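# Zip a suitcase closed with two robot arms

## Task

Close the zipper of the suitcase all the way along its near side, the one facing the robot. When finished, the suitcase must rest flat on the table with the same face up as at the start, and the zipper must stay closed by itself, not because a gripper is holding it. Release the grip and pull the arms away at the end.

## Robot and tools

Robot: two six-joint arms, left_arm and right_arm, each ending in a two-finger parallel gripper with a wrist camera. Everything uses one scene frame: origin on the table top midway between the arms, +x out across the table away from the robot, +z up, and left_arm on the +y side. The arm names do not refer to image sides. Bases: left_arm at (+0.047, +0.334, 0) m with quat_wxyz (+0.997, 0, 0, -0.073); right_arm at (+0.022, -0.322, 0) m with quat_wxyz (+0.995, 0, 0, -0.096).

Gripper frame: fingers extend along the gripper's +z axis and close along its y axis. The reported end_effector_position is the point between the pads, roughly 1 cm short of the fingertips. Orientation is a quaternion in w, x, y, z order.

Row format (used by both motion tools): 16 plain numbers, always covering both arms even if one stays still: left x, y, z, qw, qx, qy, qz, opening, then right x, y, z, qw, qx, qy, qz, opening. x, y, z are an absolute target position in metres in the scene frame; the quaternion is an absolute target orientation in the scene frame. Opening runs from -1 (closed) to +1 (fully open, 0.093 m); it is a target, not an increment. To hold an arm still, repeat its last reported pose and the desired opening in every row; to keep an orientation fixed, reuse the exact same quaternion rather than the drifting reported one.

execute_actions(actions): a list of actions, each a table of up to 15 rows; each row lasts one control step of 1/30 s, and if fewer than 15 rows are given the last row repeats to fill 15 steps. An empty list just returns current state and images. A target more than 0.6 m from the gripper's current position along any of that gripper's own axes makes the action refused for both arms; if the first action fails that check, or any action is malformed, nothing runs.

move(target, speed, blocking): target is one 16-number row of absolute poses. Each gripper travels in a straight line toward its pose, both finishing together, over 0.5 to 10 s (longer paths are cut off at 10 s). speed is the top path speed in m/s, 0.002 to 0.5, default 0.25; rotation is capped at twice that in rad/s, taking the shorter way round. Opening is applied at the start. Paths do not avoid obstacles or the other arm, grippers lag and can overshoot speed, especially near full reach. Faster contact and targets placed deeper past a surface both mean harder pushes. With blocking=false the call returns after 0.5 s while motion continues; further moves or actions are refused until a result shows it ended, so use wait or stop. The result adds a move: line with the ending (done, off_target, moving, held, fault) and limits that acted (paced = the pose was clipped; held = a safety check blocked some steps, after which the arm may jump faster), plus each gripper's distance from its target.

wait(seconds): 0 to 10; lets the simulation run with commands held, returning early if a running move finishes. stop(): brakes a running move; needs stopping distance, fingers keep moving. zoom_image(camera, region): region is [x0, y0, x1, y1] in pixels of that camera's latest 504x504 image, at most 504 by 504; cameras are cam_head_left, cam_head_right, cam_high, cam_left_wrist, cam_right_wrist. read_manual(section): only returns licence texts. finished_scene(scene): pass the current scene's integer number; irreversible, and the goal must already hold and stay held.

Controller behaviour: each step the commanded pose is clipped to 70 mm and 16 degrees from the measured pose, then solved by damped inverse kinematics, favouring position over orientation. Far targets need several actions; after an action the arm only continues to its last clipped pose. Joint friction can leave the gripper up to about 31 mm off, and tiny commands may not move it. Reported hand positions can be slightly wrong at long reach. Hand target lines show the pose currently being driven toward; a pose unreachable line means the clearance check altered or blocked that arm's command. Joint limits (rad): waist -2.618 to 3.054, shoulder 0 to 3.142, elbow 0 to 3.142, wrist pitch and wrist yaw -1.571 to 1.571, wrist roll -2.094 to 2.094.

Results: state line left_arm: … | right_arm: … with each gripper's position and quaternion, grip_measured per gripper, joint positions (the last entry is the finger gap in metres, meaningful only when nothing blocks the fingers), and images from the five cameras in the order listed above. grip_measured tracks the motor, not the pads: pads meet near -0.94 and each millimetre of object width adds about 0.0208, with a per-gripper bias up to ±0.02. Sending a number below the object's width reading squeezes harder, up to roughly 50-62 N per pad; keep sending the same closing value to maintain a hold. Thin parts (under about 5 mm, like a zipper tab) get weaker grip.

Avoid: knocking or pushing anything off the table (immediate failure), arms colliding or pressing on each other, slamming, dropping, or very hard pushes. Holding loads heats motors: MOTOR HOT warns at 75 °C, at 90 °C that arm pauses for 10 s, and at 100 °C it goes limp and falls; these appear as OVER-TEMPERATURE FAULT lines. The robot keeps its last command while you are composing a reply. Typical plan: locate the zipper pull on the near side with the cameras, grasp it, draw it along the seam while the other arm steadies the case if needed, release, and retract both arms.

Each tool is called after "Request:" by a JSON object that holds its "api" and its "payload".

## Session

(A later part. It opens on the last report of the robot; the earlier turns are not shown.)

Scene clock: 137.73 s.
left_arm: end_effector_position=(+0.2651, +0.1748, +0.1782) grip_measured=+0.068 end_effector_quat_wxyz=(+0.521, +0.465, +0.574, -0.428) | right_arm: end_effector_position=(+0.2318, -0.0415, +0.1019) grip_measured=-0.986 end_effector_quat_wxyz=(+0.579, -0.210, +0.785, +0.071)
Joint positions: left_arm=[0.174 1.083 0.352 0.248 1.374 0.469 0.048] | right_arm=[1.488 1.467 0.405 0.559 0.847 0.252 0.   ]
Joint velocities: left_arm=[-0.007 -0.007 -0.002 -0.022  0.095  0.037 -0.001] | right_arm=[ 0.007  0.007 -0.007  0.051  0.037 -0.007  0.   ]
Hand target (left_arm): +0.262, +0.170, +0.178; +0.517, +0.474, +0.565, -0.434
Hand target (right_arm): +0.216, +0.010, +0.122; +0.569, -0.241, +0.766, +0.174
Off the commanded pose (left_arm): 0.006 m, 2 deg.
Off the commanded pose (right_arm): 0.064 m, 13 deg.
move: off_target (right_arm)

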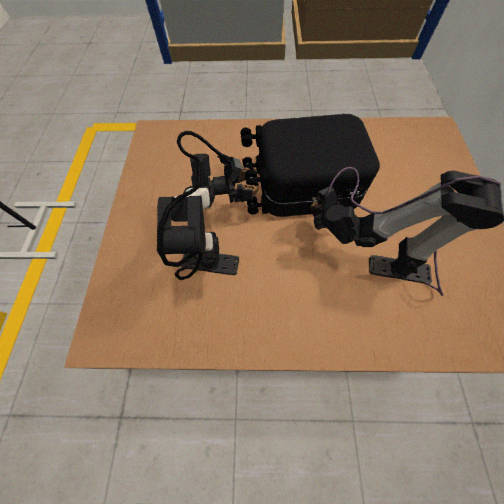

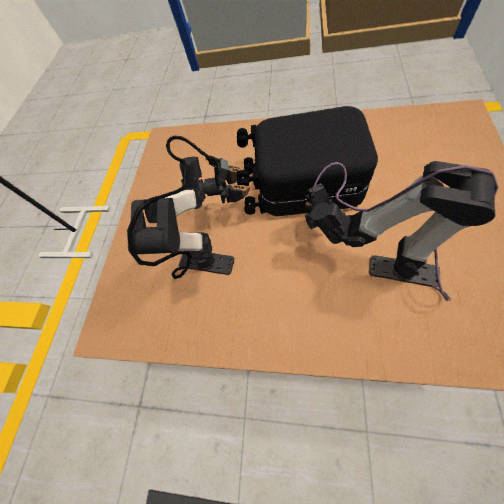

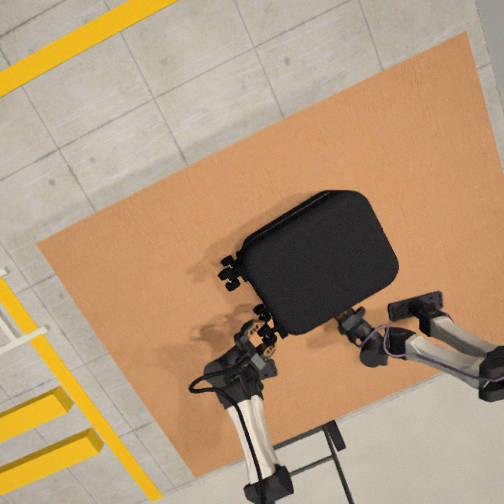

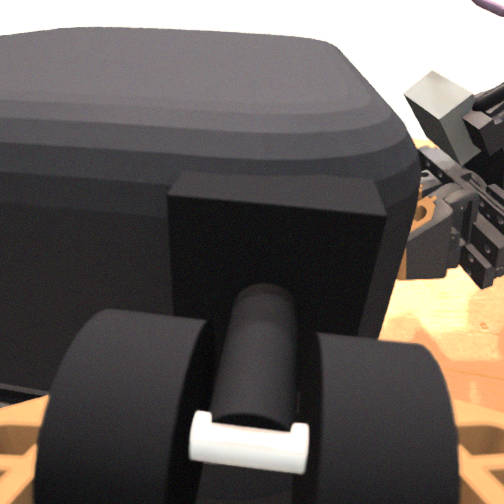

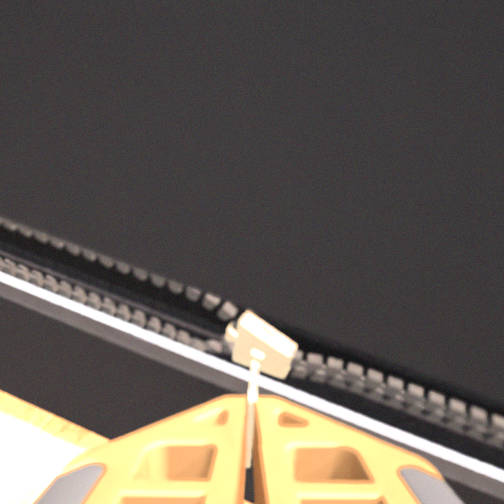

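Request:
{"api": "move", "payload": {"target": [0.262,0.170,0.178,0.5175,0.4739,0.5648,-0.4343,0.05, 0.204,0.09,0.112,0.5455,-0.3205,0.7372,0.2371,-1], "speed": 0.06}}

Scene clock: 143.27 s.
left_arm: end_effector_position=(+0.2653, +0.1752, +0.1782) grip_measured=+0.068 end_effector_quat_wxyz=(+0.521, +0.464, +0.574, -0.428) | right_arm: end_effector_position=(+0.2238, +0.0494, +0.1031) grip_measured=-0.986 end_effector_quat_wxyz=(+0.562, -0.280, +0.761, +0.164)
Joint positions: left_arm=[0.176 1.083 0.352 0.248 1.375 0.469 0.048] | right_arm=[1.502 1.693 0.597 0.696 0.632 0.177 0.   ]
Joint velocities: left_arm=[-0.002  0.007 -0.002 -0.066  0.022 -0.051 -0.   ] | right_arm=[-0.007  0.007 -0.012  0.007  0.066 -0.11   0.   ]
Hand target (left_arm): +0.262, +0.170, +0.178; +0.518, +0.474, +0.565, -0.434
Hand target (right_arm): +0.203, +0.085, +0.115; +0.549, -0.319, +0.736, +0.235
Off the commanded pose (left_arm): 0.006 m, 2 deg.
Off the commanded pose (right_arm): 0.046 m, 10 deg.
move: off_target (right_arm)

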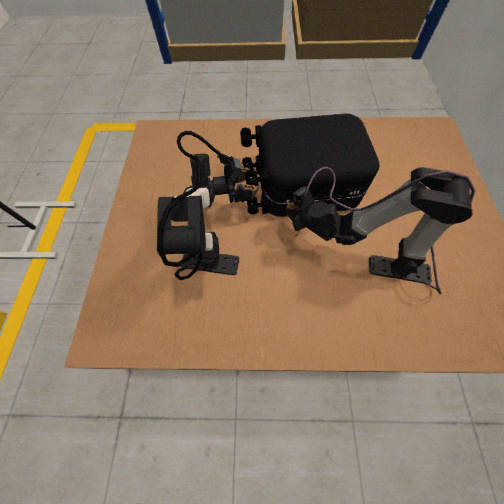

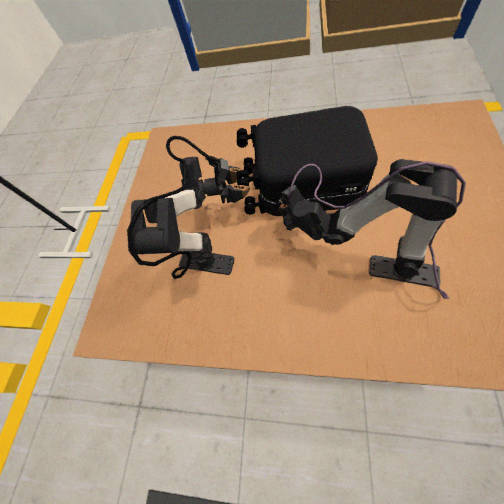

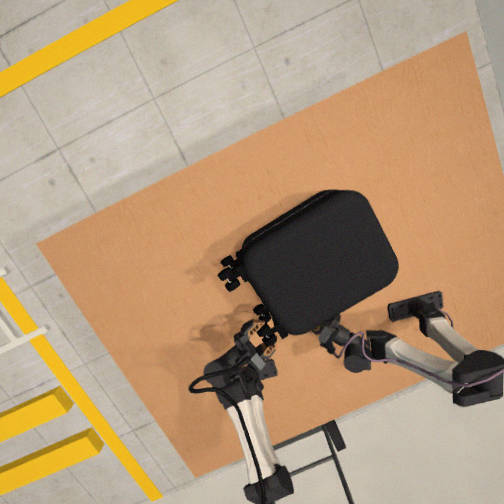

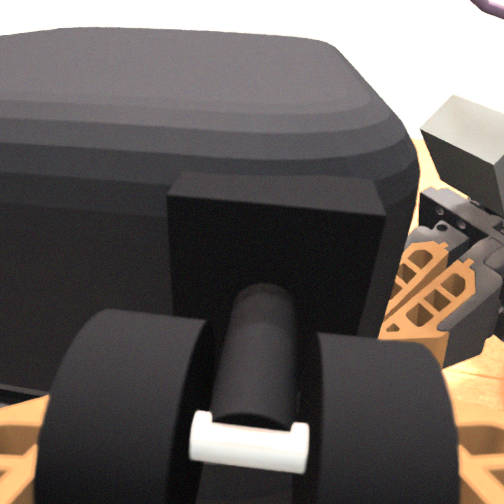

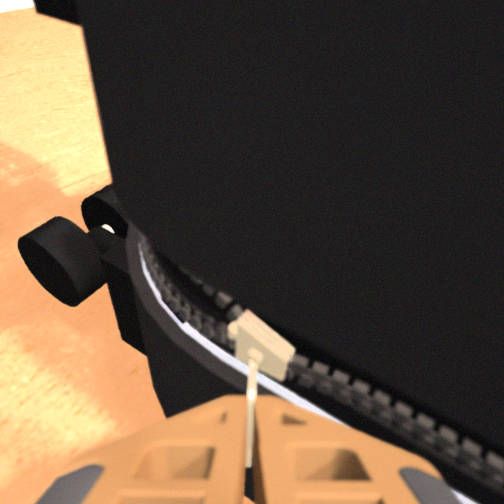

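Request:
{"api": "zoom_image", "payload": {"camera": "cam_right_wrist", "region": [120, 220, 310, 400]}}

Region (120, 220, 310, 400) of cam_right_wrist's 504x504 image, scaled by 2.653, with more detail than that image has; it fills the top 477 rows of this view, and the rest is white.

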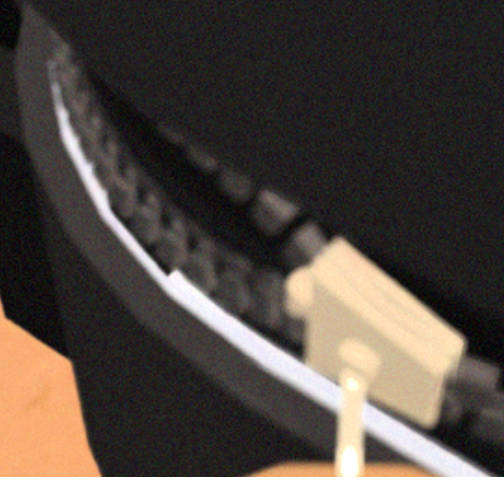

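Request:
{"api": "move", "payload": {"target": [0.262,0.170,0.178,0.5175,0.4739,0.5648,-0.4343,0.05, 0.203,0.125,0.112,0.5455,-0.3205,0.7372,0.2371,-1], "speed": 0.06}}

Scene clock: 146.37 s.
left_arm: end_effector_position=(+0.2655, +0.1755, +0.1782) grip_measured=+0.068 end_effector_quat_wxyz=(+0.522, +0.464, +0.574, -0.427) | right_arm: end_effector_position=(+0.2245, +0.0831, +0.1039) grip_measured=-0.986 end_effector_quat_wxyz=(+0.563, -0.283, +0.759, +0.164)
Joint positions: left_arm=[0.177 1.083 0.352 0.248 1.375 0.469 0.048] | right_arm=[1.527 1.796 0.731 0.662 0.653 0.181 0.   ]
Joint velocities: left_arm=[-0.012 -0.007  0.017  0.007  0.022  0.022 -0.001] | right_arm=[ 0.027  0.002  0.007  0.007 -0.051  0.022  0.   ]
Hand target (left_arm): +0.262, +0.170, +0.178; +0.518, +0.474, +0.565, -0.434
Hand target (right_arm): +0.201, +0.120, +0.115; +0.548, -0.319, +0.737, +0.235
Off the commanded pose (left_arm): 0.007 m, 2 deg.
Off the commanded pose (right_arm): 0.048 m, 10 deg.
move: off_target (right_arm)

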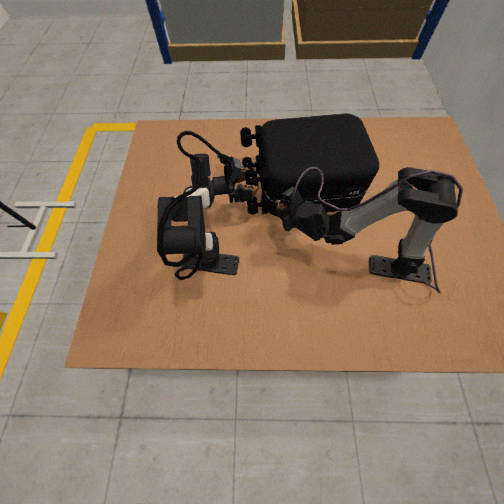

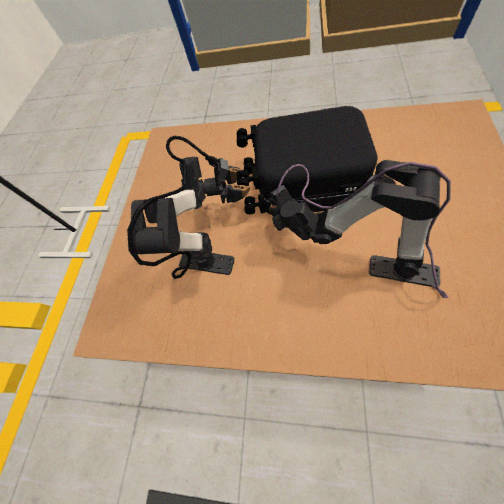

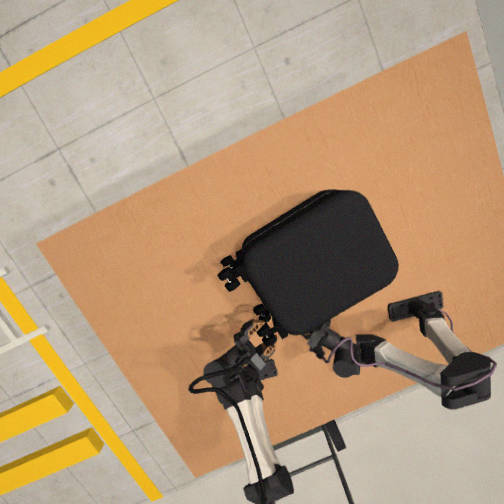

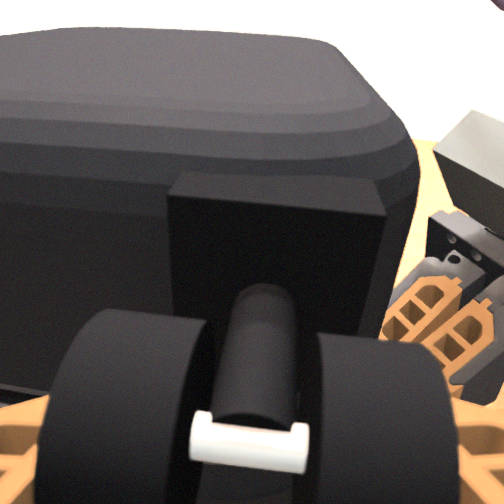

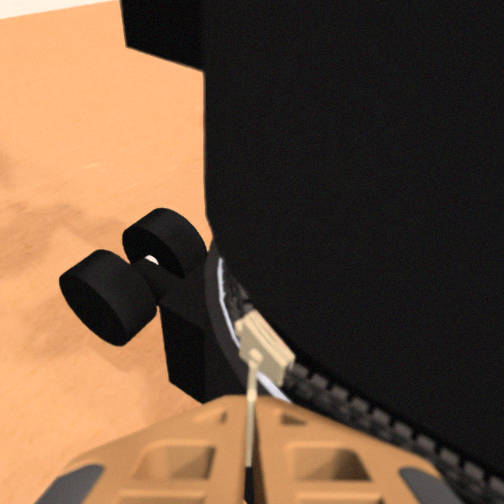

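Request:
{"api": "zoom_image", "payload": {"camera": "cam_right_wrist", "region": [180, 230, 320, 400]}}

Region (180, 230, 320, 400) of cam_right_wrist's 504x504 image, scaled by 2.965, with more detail than that image has; it fills the left 415 columns of this view, and the rest is white.

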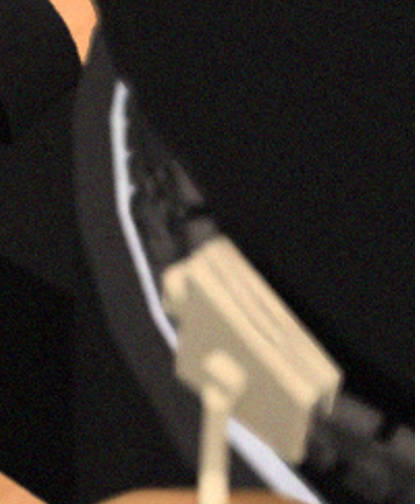

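Request:
{"api": "move", "payload": {"target": [0.262,0.170,0.178,0.5175,0.4739,0.5648,-0.4343,0.05, 0.225,0.14,0.112,0.5673,-0.2417,0.7667,0.1789,-1], "speed": 0.05}}

Request:
{"api": "zoom_image", "payload": {"camera": "cam_right_wrist", "region": [160, 230, 340, 400]}}

Scene clock: 150.53 s.
left_arm: end_effector_position=(+0.2662, +0.1758, +0.1781) grip_measured=+0.068 end_effector_quat_wxyz=(+0.523, +0.464, +0.575, -0.426) | right_arm: end_effector_position=(+0.2297, +0.0975, +0.1046) grip_measured=-0.986 end_effector_quat_wxyz=(+0.578, -0.226, +0.777, +0.105)
Joint positions: left_arm=[0.178 1.083 0.352 0.249 1.372 0.469 0.048] | right_arm=[1.579 1.895 0.905 0.496 0.861 0.285 0.   ]
Joint velocities: left_arm=[-0.007  0.002 -0.012 -0.022 -0.007 -0.037  0.   ] | right_arm=[-0.002 -0.007 -0.002 -0.11  -0.051  0.007  0.   ]
Hand target (left_arm): +0.262, +0.170, +0.178; +0.518, +0.474, +0.565, -0.435
Hand target (right_arm): +0.223, +0.134, +0.116; +0.569, -0.242, +0.766, +0.176
Off the commanded pose (left_arm): 0.007 m, 2 deg.
Off the commanded pose (right_arm): 0.043 m, 9 deg.
move: off_target (right_arm)

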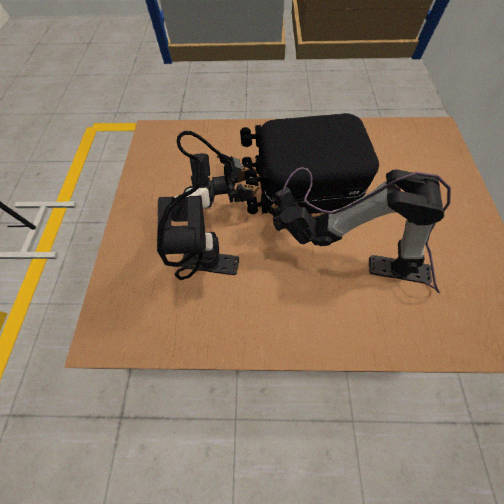

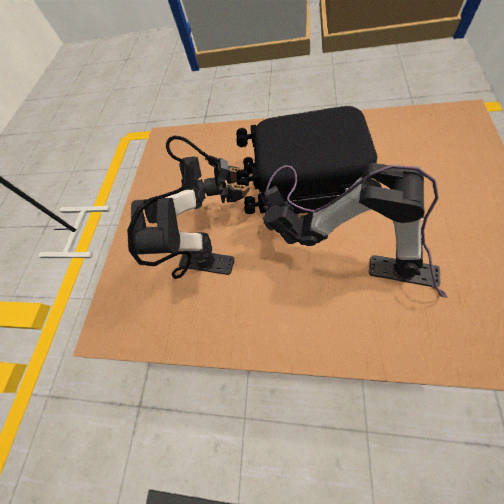

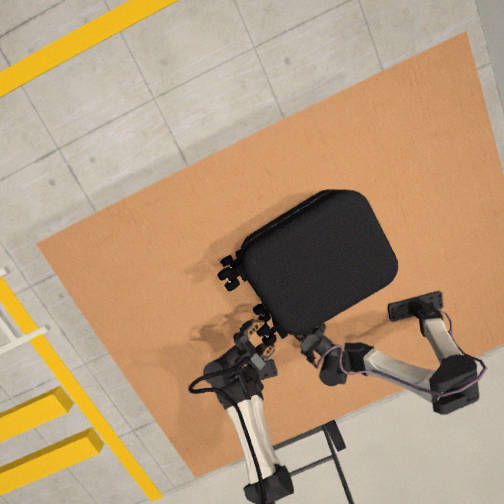

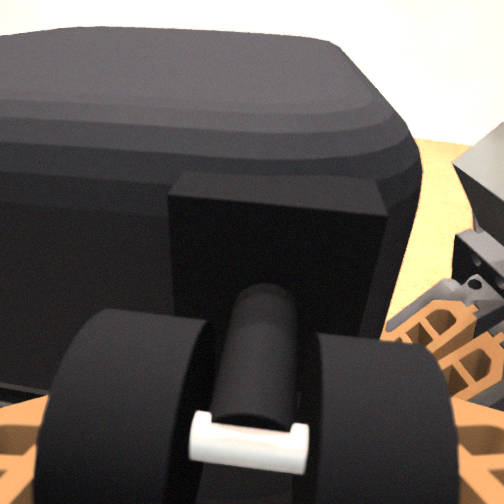

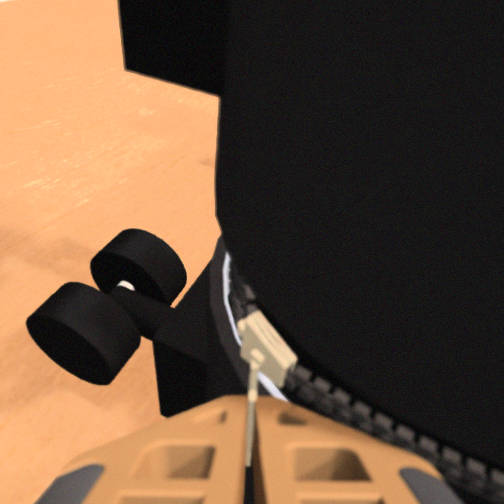

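Region (160, 230, 340, 400) of cam_right_wrist's 504x504 image, scaled by 2.800, with more detail than that image has.

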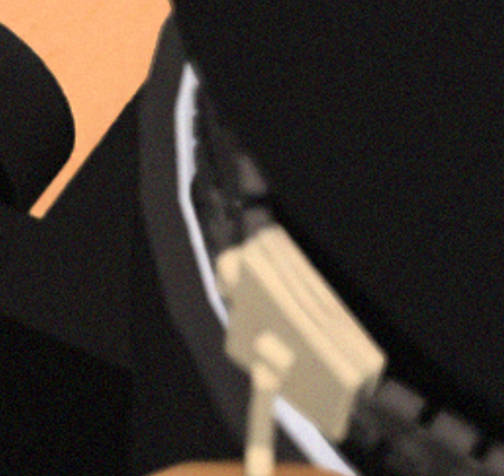

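Request:
{"api": "move", "payload": {"target": [0.262,0.170,0.178,0.5175,0.4739,0.5648,-0.4343,0.05, 0.245,0.145,0.112,0.5807,-0.174,0.7848,0.1287,-1], "speed": 0.05}}

Request:
{"api": "zoom_image", "payload": {"camera": "cam_right_wrist", "region": [160, 230, 340, 400]}}

Scene clock: 153.40 s.
left_arm: end_effector_position=(+0.2691, +0.1770, +0.1780) grip_measured=+0.068 end_effector_quat_wxyz=(+0.525, +0.461, +0.580, -0.420) | right_arm: end_effector_position=(+0.2381, +0.1075, +0.1052) grip_measured=-0.986 end_effector_quat_wxyz=(+0.590, -0.176, +0.786, +0.058)
Joint positions: left_arm=[0.181 1.083 0.352 0.258 1.358 0.461 0.048] | right_arm=[1.597 1.987 1.067 0.332 1.007 0.391 0.   ]
Joint velocities: left_arm=[-0.002 -0.012 -0.007 -0.022 -0.022  0.051  0.   ] | right_arm=[ 0.012  0.002  0.007 -0.022  0.066  0.007  0.   ]
Hand target (left_arm): +0.262, +0.170, +0.178; +0.518, +0.473, +0.565, -0.434
Hand target (right_arm): +0.243, +0.140, +0.116; +0.582, -0.174, +0.784, +0.127
Off the commanded pose (left_arm): 0.010 m, 3 deg.
Off the commanded pose (right_arm): 0.039 m, 8 deg.
move: off_target (left_arm, right_arm)

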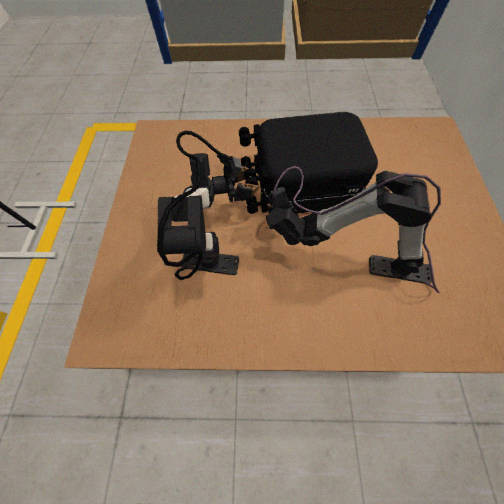

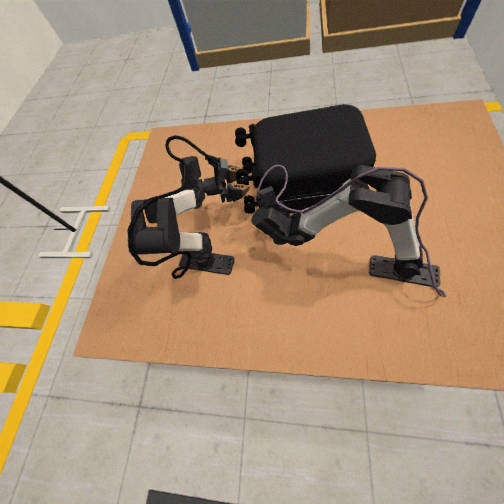

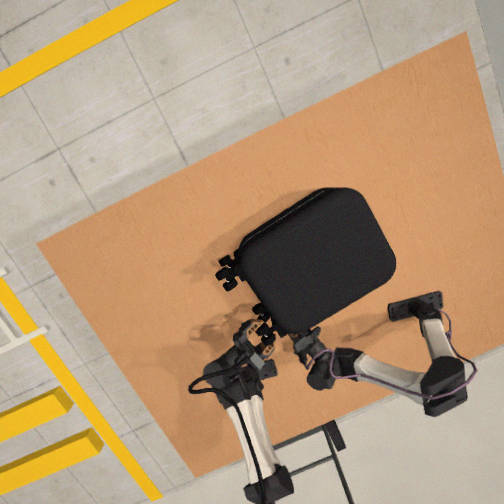

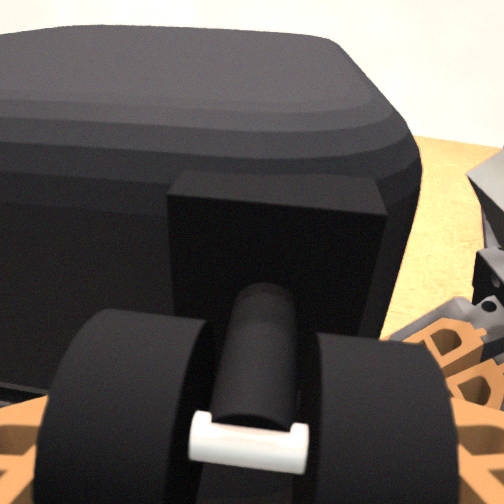

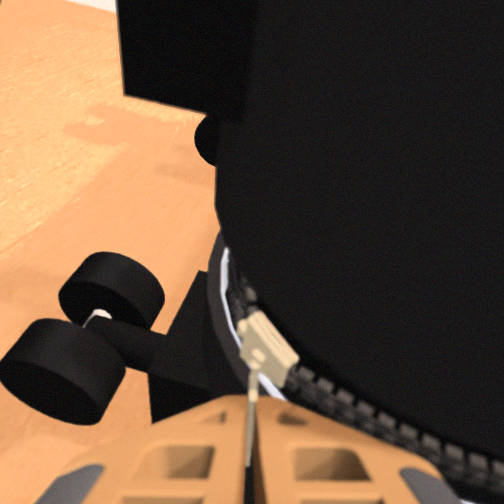

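Region (160, 230, 340, 400) of cam_right_wrist's 504x504 image, scaled by 2.800, with more detail than that image has.

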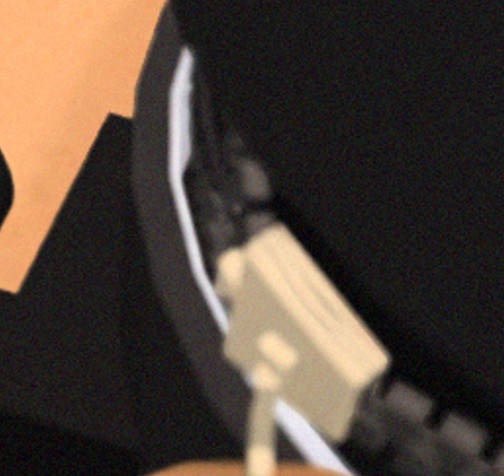

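Request:
{"api": "move", "payload": {"target": [0.262,0.170,0.178,0.5175,0.4739,0.5648,-0.4343,0.05, 0.252,0.158,0.112,0.5858,-0.1396,0.7917,0.1033,-1], "speed": 0.05}}

Request:
{"api": "zoom_image", "payload": {"camera": "cam_right_wrist", "region": [160, 230, 340, 400]}}

Scene clock: 156.43 s.
left_arm: end_effector_position=(+0.2702, +0.1778, +0.1779) grip_measured=+0.068 end_effector_quat_wxyz=(+0.526, +0.459, +0.581, -0.418) | right_arm: end_effector_position=(+0.2430, +0.1154, +0.1058) grip_measured=-0.986 end_effector_quat_wxyz=(+0.599, -0.146, +0.787, +0.018)
Joint positions: left_arm=[0.184 1.083 0.352 0.261 1.354 0.458 0.048] | right_arm=[1.607 2.063 1.204 0.179 1.107 0.474 0.   ]
Joint velocities: left_arm=[-0.007  0.007 -0.007 -0.037 -0.007 -0.051 -0.001] | right_arm=[-0.002 -0.002  0.022  0.007 -0.037 -0.022  0.   ]
Hand target (left_arm): +0.262, +0.171, +0.178; +0.518, +0.473, +0.565, -0.435
Hand target (right_arm): +0.249, +0.152, +0.117; +0.588, -0.139, +0.791, +0.101
Off the commanded pose (left_arm): 0.011 m, 3 deg.
Off the commanded pose (right_arm): 0.044 m, 10 deg.
move: off_target (left_arm, right_arm)

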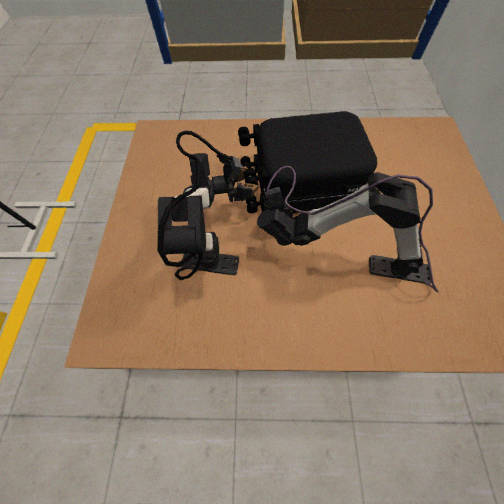

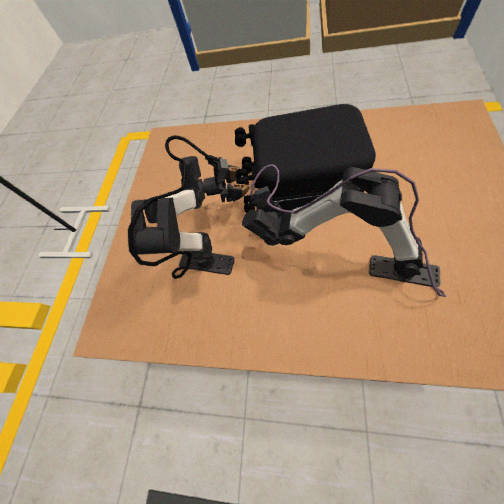

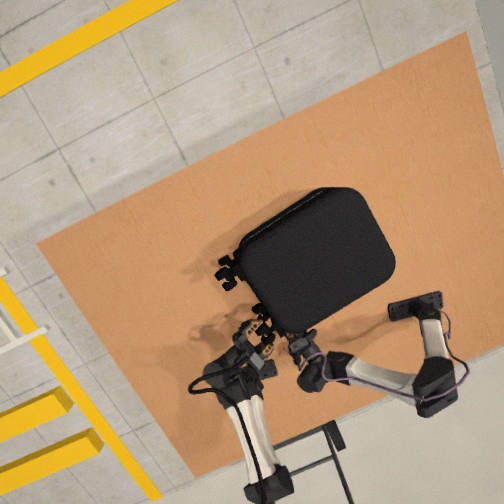

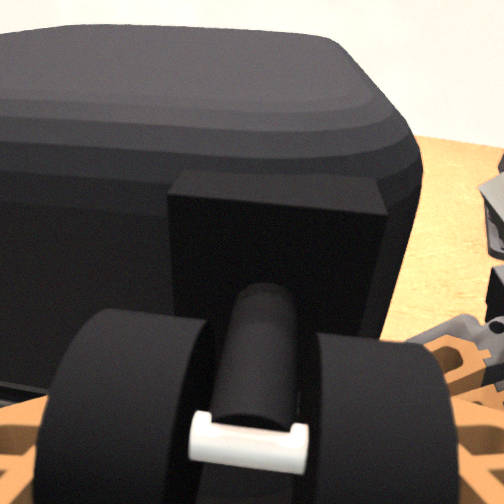

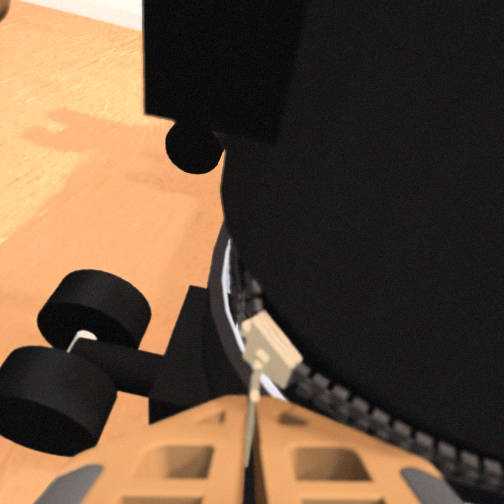

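Region (160, 230, 340, 400) of cam_right_wrist's 504x504 image, scaled by 2.800, with more detail than that image has.

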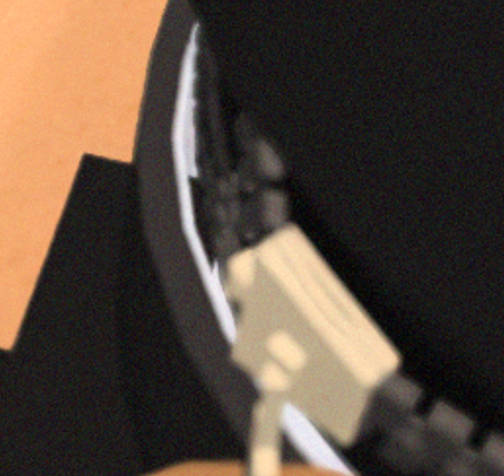

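Request:
{"api": "execute_actions", "payload": {"actions": [[[0.268,0.176,0.178,0.524,0.462,0.578,-0.421,0.05, 0.243,0.120,0.110,0.599,-0.146,0.787,0.03,-1]],[[0.268,0.176,0.178,0.524,0.462,0.578,-0.421,1, 0.240,0.120,0.110,0.599,-0.146,0.787,0.03,-0.6]]]}}

Request:
{"api": "move", "payload": {"target": [0.262,0.19,0.30,0.5308,0.4436,0.6106,-0.3857,1, 0.17,0.09,0.125,0.5807,-0.174,0.7848,0.1287,-0.6], "speed": 0.2}}

Scene clock: 158.63 s.
left_arm: end_effector_position=(+0.2700, +0.1779, +0.1781) grip_measured=+0.994 end_effector_quat_wxyz=(+0.526, +0.459, +0.581, -0.419) | right_arm: end_effector_position=(+0.2389, +0.1185, +0.1050) grip_measured=-0.602 end_effector_quat_wxyz=(+0.596, -0.150, +0.788, +0.026)
Joint positions: left_arm=[0.185 1.083 0.352 0.261 1.357 0.456 0.093] | right_arm=[1.615 2.063 1.206 0.175 1.097 0.482 0.016]
Joint velocities: left_arm=[-0.012 -0.002 -0.002  0.007  0.037  0.007  0.   ] | right_arm=[ 0.017  0.002 -0.002  0.022 -0.022 -0.037 -0.001]
Hand target (left_arm): +0.268, +0.176, +0.178; +0.524, +0.462, +0.578, -0.421
Hand target (right_arm): +0.240, +0.120, +0.110; +0.599, -0.146, +0.787, +0.030
Off the commanded pose (left_arm): 0.003 m, 1 deg.
Off the commanded pose (right_arm): 0.005 m, 1 deg.

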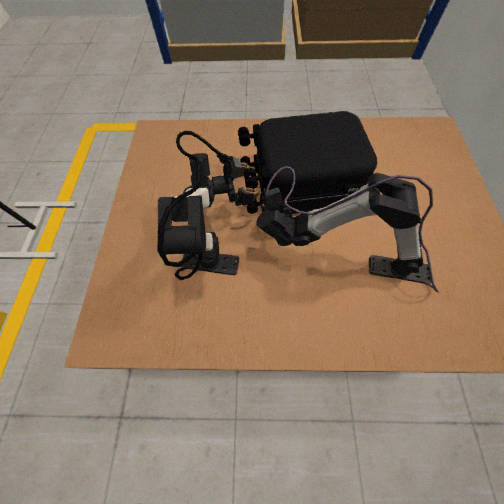

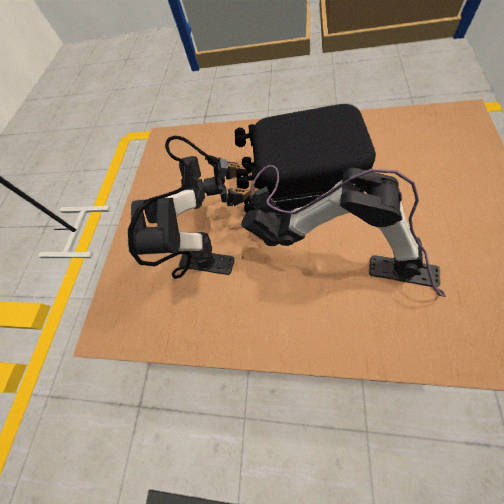

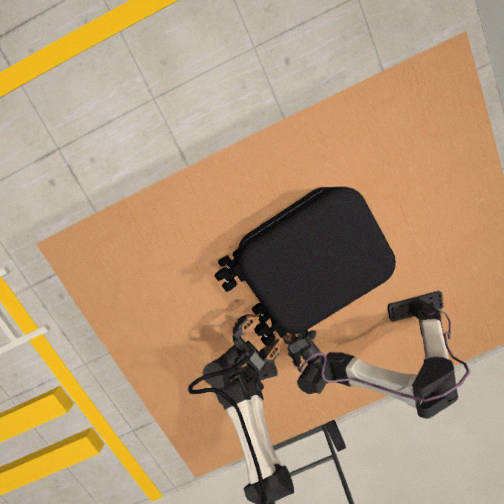

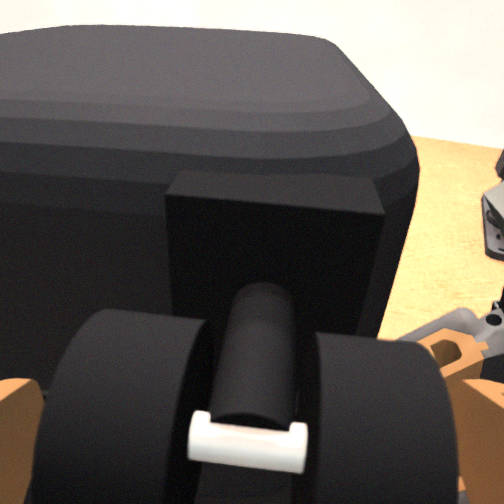

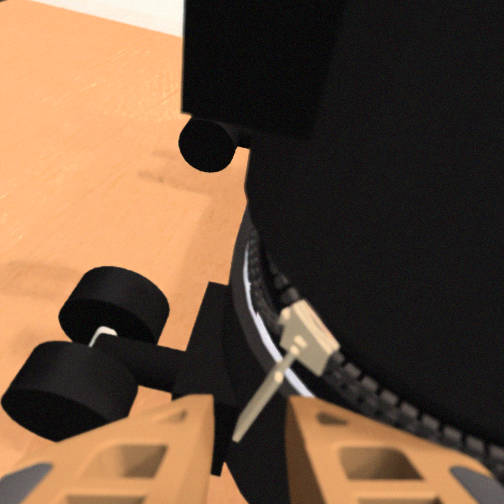

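Scene clock: 160.13 s.
left_arm: end_effector_position=(+0.2533, +0.1873, +0.2996) grip_measured=+0.994 end_effector_quat_wxyz=(+0.531, +0.446, +0.605, -0.391) | right_arm: end_effector_position=(+0.1723, +0.0944, +0.1215) grip_measured=-0.602 end_effector_quat_wxyz=(+0.582, -0.177, +0.785, +0.120)
Joint positions: left_arm=[ 0.228  0.851  0.8   -0.489  1.317  0.527  0.093] | right_arm=[1.752 1.839 0.944 0.266 1.047 0.542 0.016]
Joint velocities: left_arm=[ 0.022 -0.002  0.017 -0.022 -0.066  0.051 -0.   ] | right_arm=[ 0.007 -0.002  0.007 -0.022 -0.037  0.007  0.001]
Hand target (left_arm): +0.258, +0.190, +0.300; +0.531, +0.443, +0.611, -0.385
Hand target (right_arm): +0.170, +0.091, +0.124; +0.582, -0.173, +0.784, +0.129
Off the commanded pose (left_arm): 0.009 m, 1 deg.
Off the commanded pose (right_arm): 0.006 m, 1 deg.
move: done

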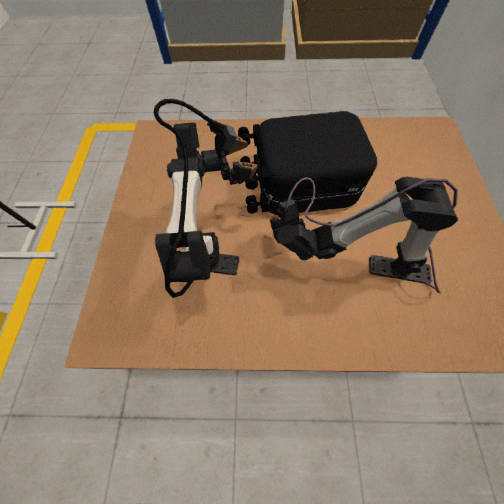

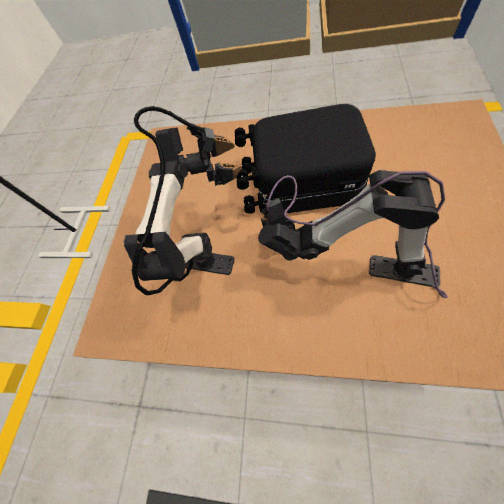

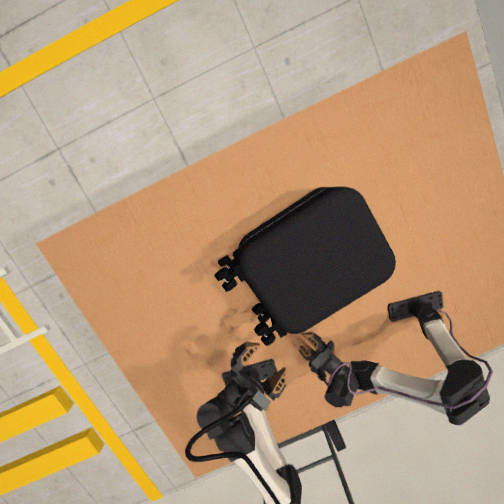

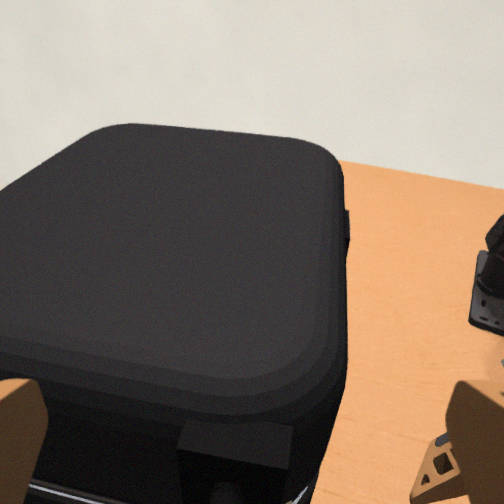

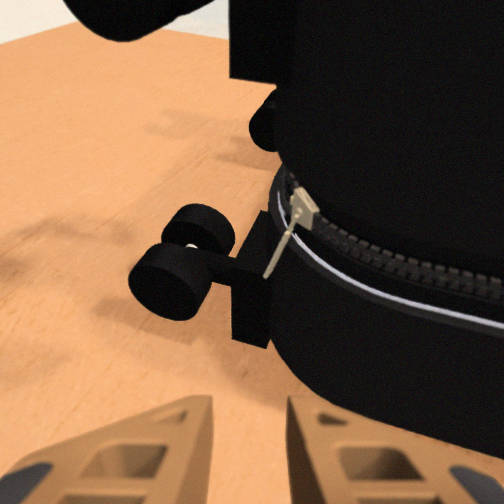

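Zipped past the corner. Move a bit further clear.

Request:
{"api": "move", "payload": {"target": [0.24,0.30,0.30,0.62,0.2,0.74,-0.17,1, 0.09,-0.06,0.16,0.45,-0.45,0.66,0.33,-0.6], "speed": 0.3}}

Request:
{"api": "finished_scene", "payload": {"scene": 1}}

Scene clock: 162.93 s.
left_arm: end_effector_position=(+0.2444, +0.2972, +0.2922) grip_measured=+0.994 end_effector_quat_wxyz=(+0.610, +0.199, +0.746, -0.176) | right_arm: end_effector_position=(+0.0879, -0.0550, +0.1529) grip_measured=-0.602 end_effector_quat_wxyz=(+0.462, -0.461, +0.678, +0.338)
Joint positions: left_arm=[ 0.863  0.515  0.777 -0.833  1.204  0.521  0.093] | right_arm=[ 1.651  0.571  0.256 -0.047  0.215  0.115  0.016]
Joint velocities: left_arm=[ 0.002  0.002 -0.012 -0.066  0.066 -0.037  0.001] | right_arm=[ 0.012 -0.022  0.002  0.022 -0.022  0.007  0.   ]
Hand target (left_arm): +0.242, +0.296, +0.299; +0.616, +0.205, +0.743, -0.164
Hand target (right_arm): +0.089, -0.057, +0.155; +0.466, -0.460, +0.675, +0.340
Off the commanded pose (left_arm): 0.009 m, 2 deg.
Off the commanded pose (right_arm): 0.009 m, 0 deg.
move: done

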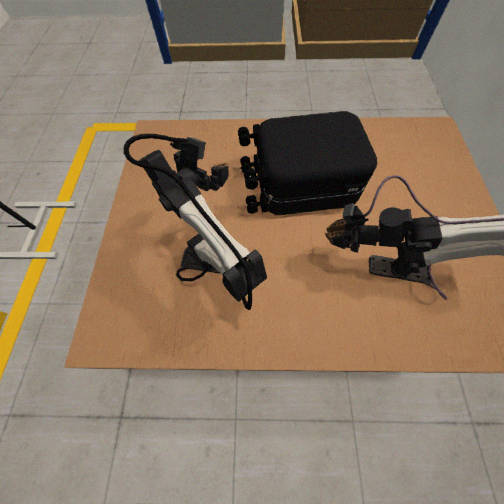

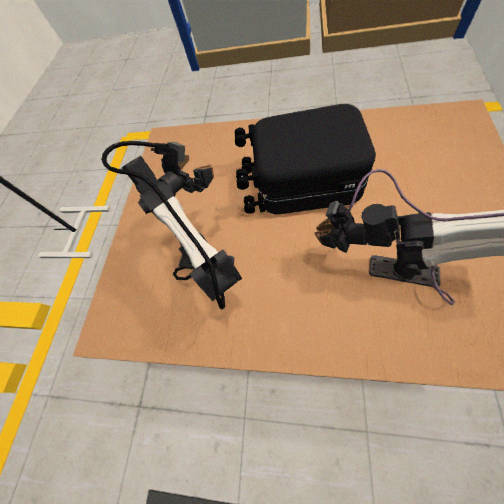

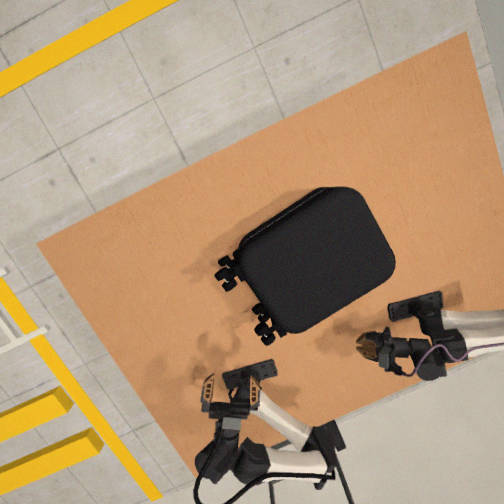

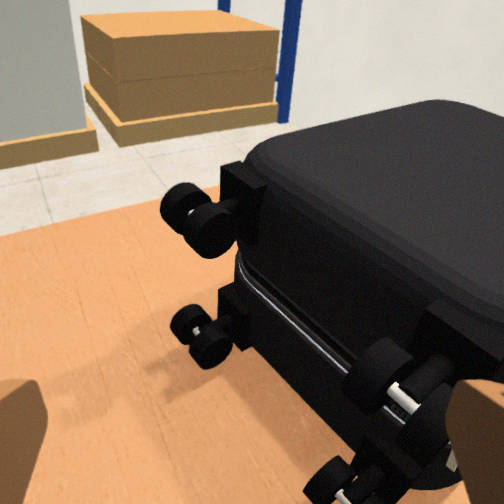

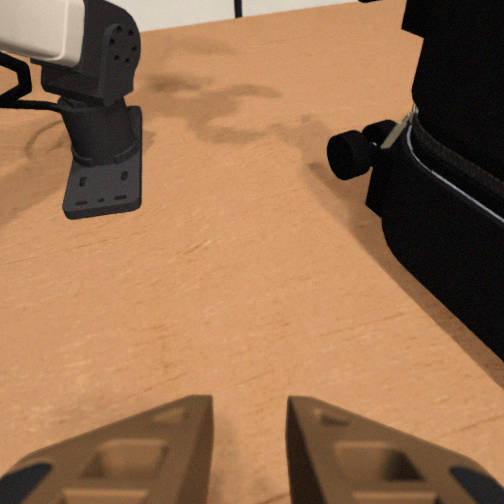

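The scene is finished: the task was done.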